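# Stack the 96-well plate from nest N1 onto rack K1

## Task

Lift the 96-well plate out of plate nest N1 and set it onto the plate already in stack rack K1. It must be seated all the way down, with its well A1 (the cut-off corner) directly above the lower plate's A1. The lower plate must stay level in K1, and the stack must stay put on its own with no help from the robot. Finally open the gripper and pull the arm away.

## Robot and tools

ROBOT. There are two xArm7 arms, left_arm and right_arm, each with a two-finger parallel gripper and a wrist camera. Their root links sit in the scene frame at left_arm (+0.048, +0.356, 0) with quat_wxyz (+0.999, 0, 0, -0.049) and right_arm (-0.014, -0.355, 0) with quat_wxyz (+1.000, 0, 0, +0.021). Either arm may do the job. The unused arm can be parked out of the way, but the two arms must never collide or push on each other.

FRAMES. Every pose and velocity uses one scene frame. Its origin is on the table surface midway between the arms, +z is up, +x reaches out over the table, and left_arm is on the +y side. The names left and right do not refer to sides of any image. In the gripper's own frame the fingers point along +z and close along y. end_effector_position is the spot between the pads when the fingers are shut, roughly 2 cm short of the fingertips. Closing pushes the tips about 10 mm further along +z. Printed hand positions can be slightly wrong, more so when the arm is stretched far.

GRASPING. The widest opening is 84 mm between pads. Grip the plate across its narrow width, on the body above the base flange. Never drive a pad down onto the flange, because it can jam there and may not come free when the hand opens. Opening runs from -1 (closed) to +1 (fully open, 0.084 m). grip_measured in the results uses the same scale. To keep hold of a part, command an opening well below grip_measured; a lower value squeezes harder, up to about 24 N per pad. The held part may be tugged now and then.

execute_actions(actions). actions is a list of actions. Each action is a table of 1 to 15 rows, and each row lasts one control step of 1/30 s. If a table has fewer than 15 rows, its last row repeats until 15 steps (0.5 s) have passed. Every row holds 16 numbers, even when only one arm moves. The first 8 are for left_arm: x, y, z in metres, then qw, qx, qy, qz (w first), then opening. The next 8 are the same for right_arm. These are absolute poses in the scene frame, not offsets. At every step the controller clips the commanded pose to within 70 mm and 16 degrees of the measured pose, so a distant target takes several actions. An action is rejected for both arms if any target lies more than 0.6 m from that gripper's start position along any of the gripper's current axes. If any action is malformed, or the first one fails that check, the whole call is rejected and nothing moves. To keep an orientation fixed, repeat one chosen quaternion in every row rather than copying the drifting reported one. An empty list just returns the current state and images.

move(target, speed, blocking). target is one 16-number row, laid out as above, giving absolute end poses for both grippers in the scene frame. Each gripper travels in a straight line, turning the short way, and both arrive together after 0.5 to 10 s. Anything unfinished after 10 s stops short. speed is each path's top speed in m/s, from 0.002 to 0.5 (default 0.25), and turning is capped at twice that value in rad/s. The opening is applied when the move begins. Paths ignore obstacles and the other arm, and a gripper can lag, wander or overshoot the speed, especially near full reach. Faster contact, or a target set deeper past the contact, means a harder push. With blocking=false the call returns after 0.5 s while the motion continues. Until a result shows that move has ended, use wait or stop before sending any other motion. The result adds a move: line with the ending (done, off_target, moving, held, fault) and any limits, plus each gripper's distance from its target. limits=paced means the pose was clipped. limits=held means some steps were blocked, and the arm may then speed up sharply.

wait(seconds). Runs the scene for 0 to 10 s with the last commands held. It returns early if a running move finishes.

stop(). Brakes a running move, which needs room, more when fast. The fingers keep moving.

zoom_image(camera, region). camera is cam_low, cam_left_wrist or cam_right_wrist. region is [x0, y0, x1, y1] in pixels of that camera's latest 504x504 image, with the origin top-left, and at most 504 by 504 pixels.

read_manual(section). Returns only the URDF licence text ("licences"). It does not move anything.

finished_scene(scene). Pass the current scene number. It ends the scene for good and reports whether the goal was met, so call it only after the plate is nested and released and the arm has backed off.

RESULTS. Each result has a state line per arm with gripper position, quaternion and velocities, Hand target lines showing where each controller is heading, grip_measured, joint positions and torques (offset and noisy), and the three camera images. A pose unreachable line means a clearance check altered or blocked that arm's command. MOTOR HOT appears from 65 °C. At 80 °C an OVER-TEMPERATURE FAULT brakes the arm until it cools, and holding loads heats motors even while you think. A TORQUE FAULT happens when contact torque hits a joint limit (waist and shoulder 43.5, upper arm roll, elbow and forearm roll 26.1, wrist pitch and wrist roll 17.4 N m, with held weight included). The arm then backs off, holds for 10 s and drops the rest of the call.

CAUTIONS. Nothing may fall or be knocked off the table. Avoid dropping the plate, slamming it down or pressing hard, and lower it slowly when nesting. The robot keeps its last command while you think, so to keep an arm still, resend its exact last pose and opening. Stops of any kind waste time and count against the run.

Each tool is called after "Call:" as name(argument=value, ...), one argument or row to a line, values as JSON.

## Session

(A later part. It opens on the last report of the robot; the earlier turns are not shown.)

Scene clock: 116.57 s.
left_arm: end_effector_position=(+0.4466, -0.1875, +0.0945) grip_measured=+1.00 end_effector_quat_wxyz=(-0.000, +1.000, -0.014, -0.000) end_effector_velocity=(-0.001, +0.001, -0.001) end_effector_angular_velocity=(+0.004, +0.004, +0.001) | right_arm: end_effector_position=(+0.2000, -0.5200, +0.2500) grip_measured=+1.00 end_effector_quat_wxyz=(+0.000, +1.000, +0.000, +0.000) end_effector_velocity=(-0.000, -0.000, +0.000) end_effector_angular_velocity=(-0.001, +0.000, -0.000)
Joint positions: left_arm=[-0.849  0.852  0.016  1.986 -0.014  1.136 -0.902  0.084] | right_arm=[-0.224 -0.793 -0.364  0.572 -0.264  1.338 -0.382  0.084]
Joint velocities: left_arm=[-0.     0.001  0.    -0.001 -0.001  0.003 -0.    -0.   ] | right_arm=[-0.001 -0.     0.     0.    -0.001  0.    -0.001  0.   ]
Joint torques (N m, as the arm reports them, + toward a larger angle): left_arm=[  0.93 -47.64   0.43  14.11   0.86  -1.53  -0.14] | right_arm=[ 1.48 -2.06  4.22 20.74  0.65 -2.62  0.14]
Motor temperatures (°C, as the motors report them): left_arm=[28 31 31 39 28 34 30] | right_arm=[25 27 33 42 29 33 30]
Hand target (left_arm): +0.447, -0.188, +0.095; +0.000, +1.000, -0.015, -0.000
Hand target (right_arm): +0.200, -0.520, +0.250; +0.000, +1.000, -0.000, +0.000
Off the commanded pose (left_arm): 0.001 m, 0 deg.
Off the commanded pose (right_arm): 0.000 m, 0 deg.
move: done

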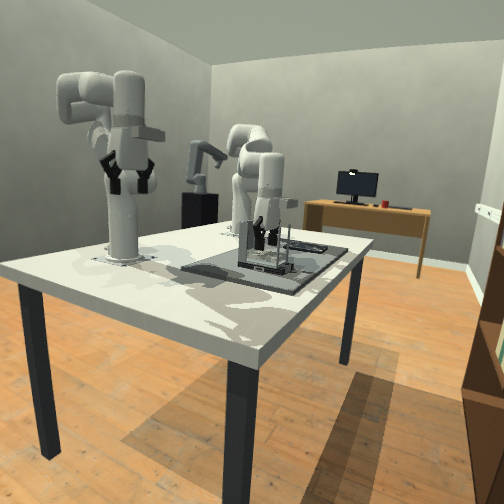

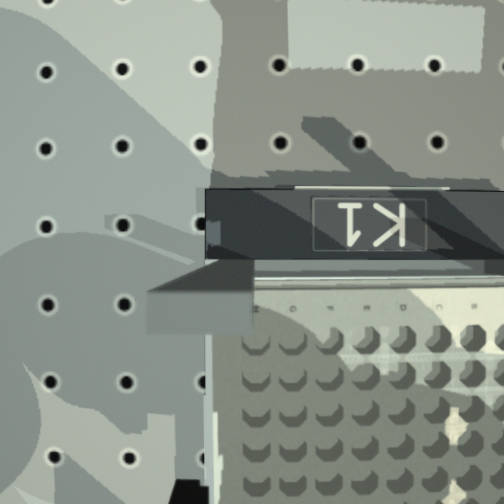

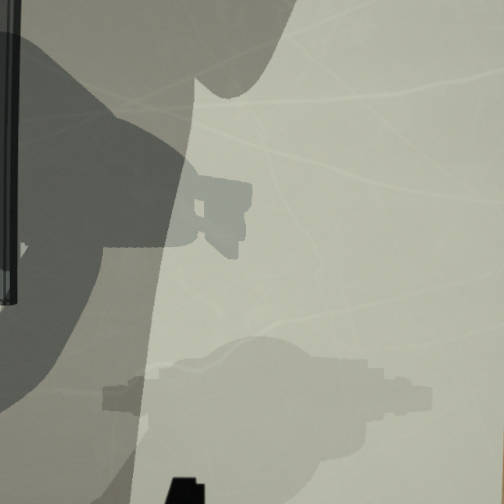

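Call:
move(
  target=[0.4468,-0.1878,0.2,0,1,-0.0145,0,1,0.2,-0.52,0.25,0,1,0,0,1],
  speed=0.15,
)

Call:
move(
  target=[0.37,-0.17,0.26,0,1,-0.0145,0,1,0.2,-0.52,0.25,0,1,0,0,1],
)

Call:
zoom_image(
  camera="cam_low",
  region=[232,235,297,280],
)

Scene clock: 122.60 s.
left_arm: end_effector_position=(+0.4462, -0.1871, +0.1987) grip_measured=+1.00 end_effector_quat_wxyz=(-0.001, +1.000, -0.015, -0.001) end_effector_velocity=(-0.001, +0.001, -0.001) end_effector_angular_velocity=(+0.011, +0.008, -0.000) | right_arm: end_effector_position=(+0.2000, -0.5200, +0.2500) grip_measured=+1.00 end_effector_quat_wxyz=(-0.000, +1.000, -0.000, +0.000) end_effector_velocity=(+0.000, +0.001, -0.000) end_effector_angular_velocity=(+0.001, +0.000, +0.001)
Joint positions: left_arm=[-0.847  0.802  0.017  2.2   -0.012  1.399 -0.903  0.084] | right_arm=[-0.224 -0.793 -0.364  0.572 -0.264  1.338 -0.382  0.084]
Joint velocities: left_arm=[ 0.     0.014 -0.001  0.022 -0.     0.022 -0.    -0.   ] | right_arm=[ 0.    -0.     0.001 -0.001  0.001 -0.    -0.     0.   ]
Joint torques (N m, as the arm reports them, + toward a larger angle): left_arm=[  0.82 -47.31   0.45  14.8    0.51  -1.65  -0.27] | right_arm=[ 1.57 -2.07  3.76 20.22  1.13 -2.69  0.44]
Motor temperatures (°C, as the motors report them): left_arm=[28 31 31 40 28 34 30] | right_arm=[25 27 33 42 29 33 30]
Hand target (left_arm): +0.446, -0.187, +0.200; +0.000, +1.000, -0.015, +0.000
Hand target (right_arm): +0.200, -0.520, +0.250; -0.000, +1.000, -0.000, +0.000
Off the commanded pose (left_arm): 0.002 m, 0 deg.
Off the commanded pose (right_arm): 0.000 m, 0 deg.
move: done

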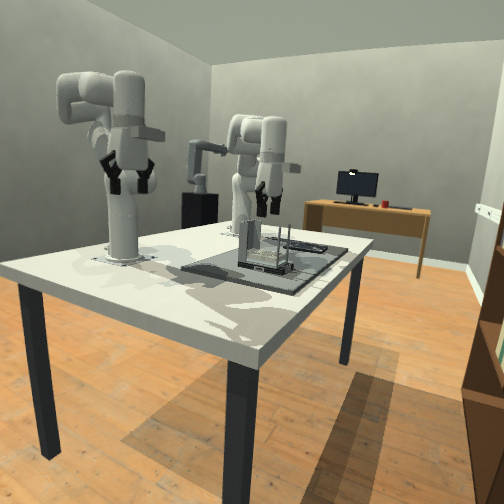

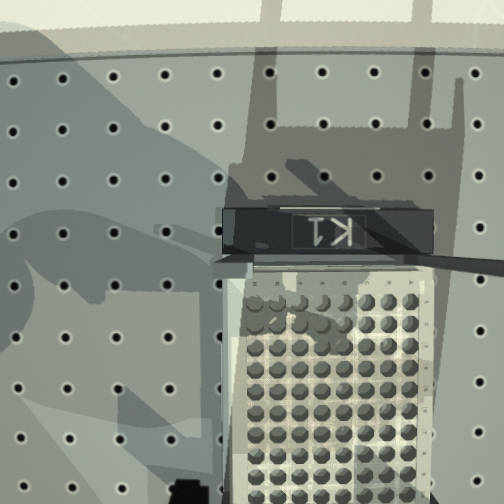

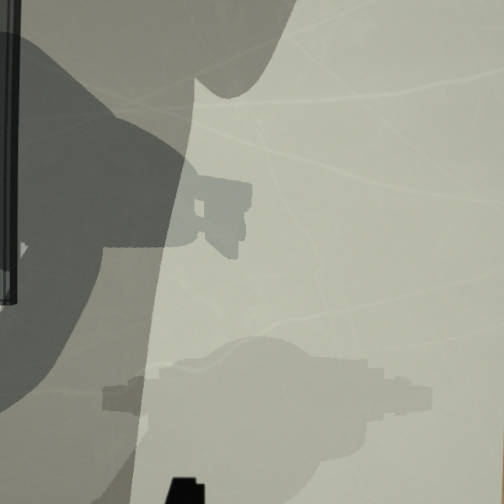

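Scene clock: 123.50 s.
left_arm: end_effector_position=(+0.3705, -0.1693, +0.2588) grip_measured=+1.00 end_effector_quat_wxyz=(-0.001, +1.000, -0.014, -0.000) end_effector_velocity=(-0.006, -0.004, +0.006) end_effector_angular_velocity=(-0.012, -0.004, -0.009) | right_arm: end_effector_position=(+0.2000, -0.5200, +0.2500) grip_measured=+1.00 end_effector_quat_wxyz=(-0.000, +1.000, +0.000, -0.000) end_effector_velocity=(+0.000, +0.000, +0.000) end_effector_angular_velocity=(-0.001, -0.000, +0.001)
Joint positions: left_arm=[-0.92   0.515 -0.001  1.904  0.     1.391 -0.992  0.084] | right_arm=[-0.224 -0.793 -0.364  0.572 -0.264  1.338 -0.382  0.084]
Joint velocities: left_arm=[-0.007 -0.012 -0.005 -0.004 -0.001 -0.004 -0.001 -0.   ] | right_arm=[ 0.001 -0.     0.     0.001 -0.     0.001 -0.    -0.   ]
Joint torques (N m, as the arm reports them, + toward a larger angle): left_arm=[  0.98 -40.59   0.27  14.26   0.76  -1.46  -0.11] | right_arm=[ 1.63 -1.88  3.95 21.14  0.9  -2.53  0.55]
Motor temperatures (°C, as the motors report them): left_arm=[28 31 31 40 28 34 30] | right_arm=[25 27 33 42 29 33 30]
Hand target (left_arm): +0.370, -0.170, +0.260; +0.000, +1.000, -0.014, -0.000
Hand target (right_arm): +0.200, -0.520, +0.250; +0.000, +1.000, -0.000, -0.000
Off the commanded pose (left_arm): 0.001 m, 0 deg.
Off the commanded pose (right_arm): 0.000 m, 0 deg.
move: done

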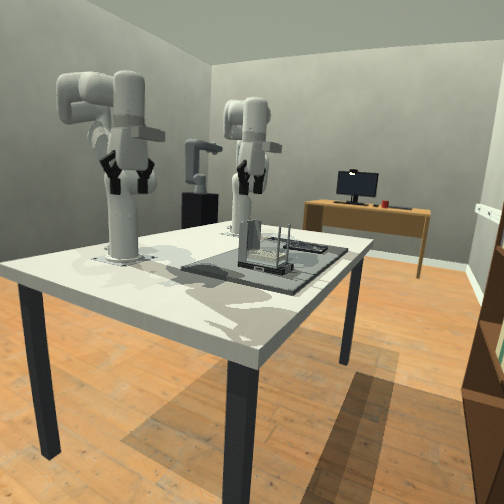

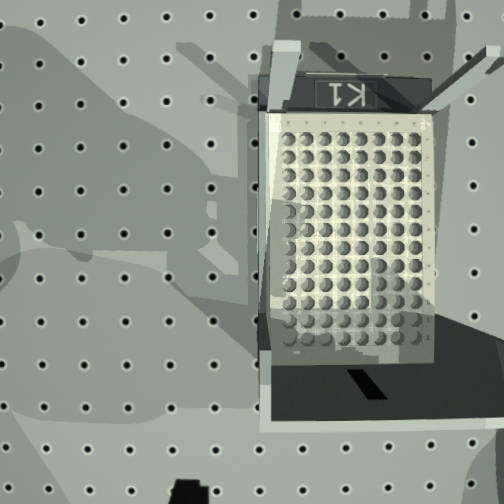

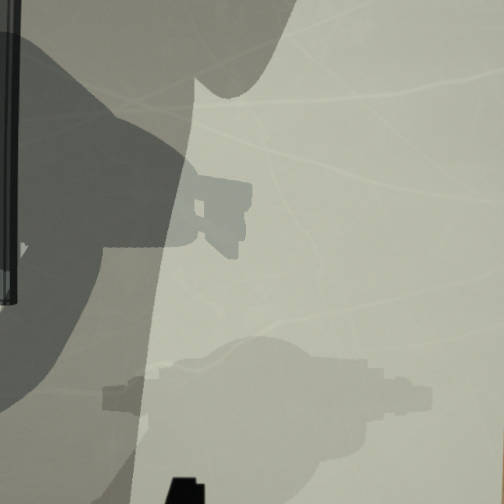

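Region (232, 235, 297, 280) of cam_low's 504x504 image, scaled by 7.754, with more detail than that image has; it fills the top 349 rows of this view, and the rest is white.

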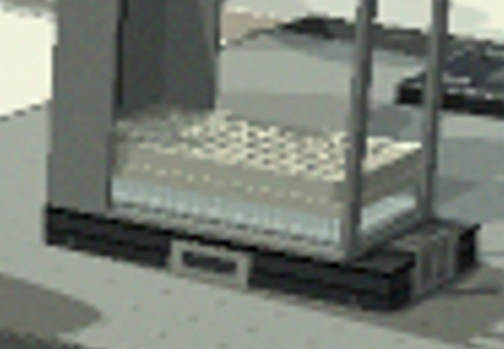

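Call:
finished_scene(
  scene=2,
)

The scene is finished: the task was done.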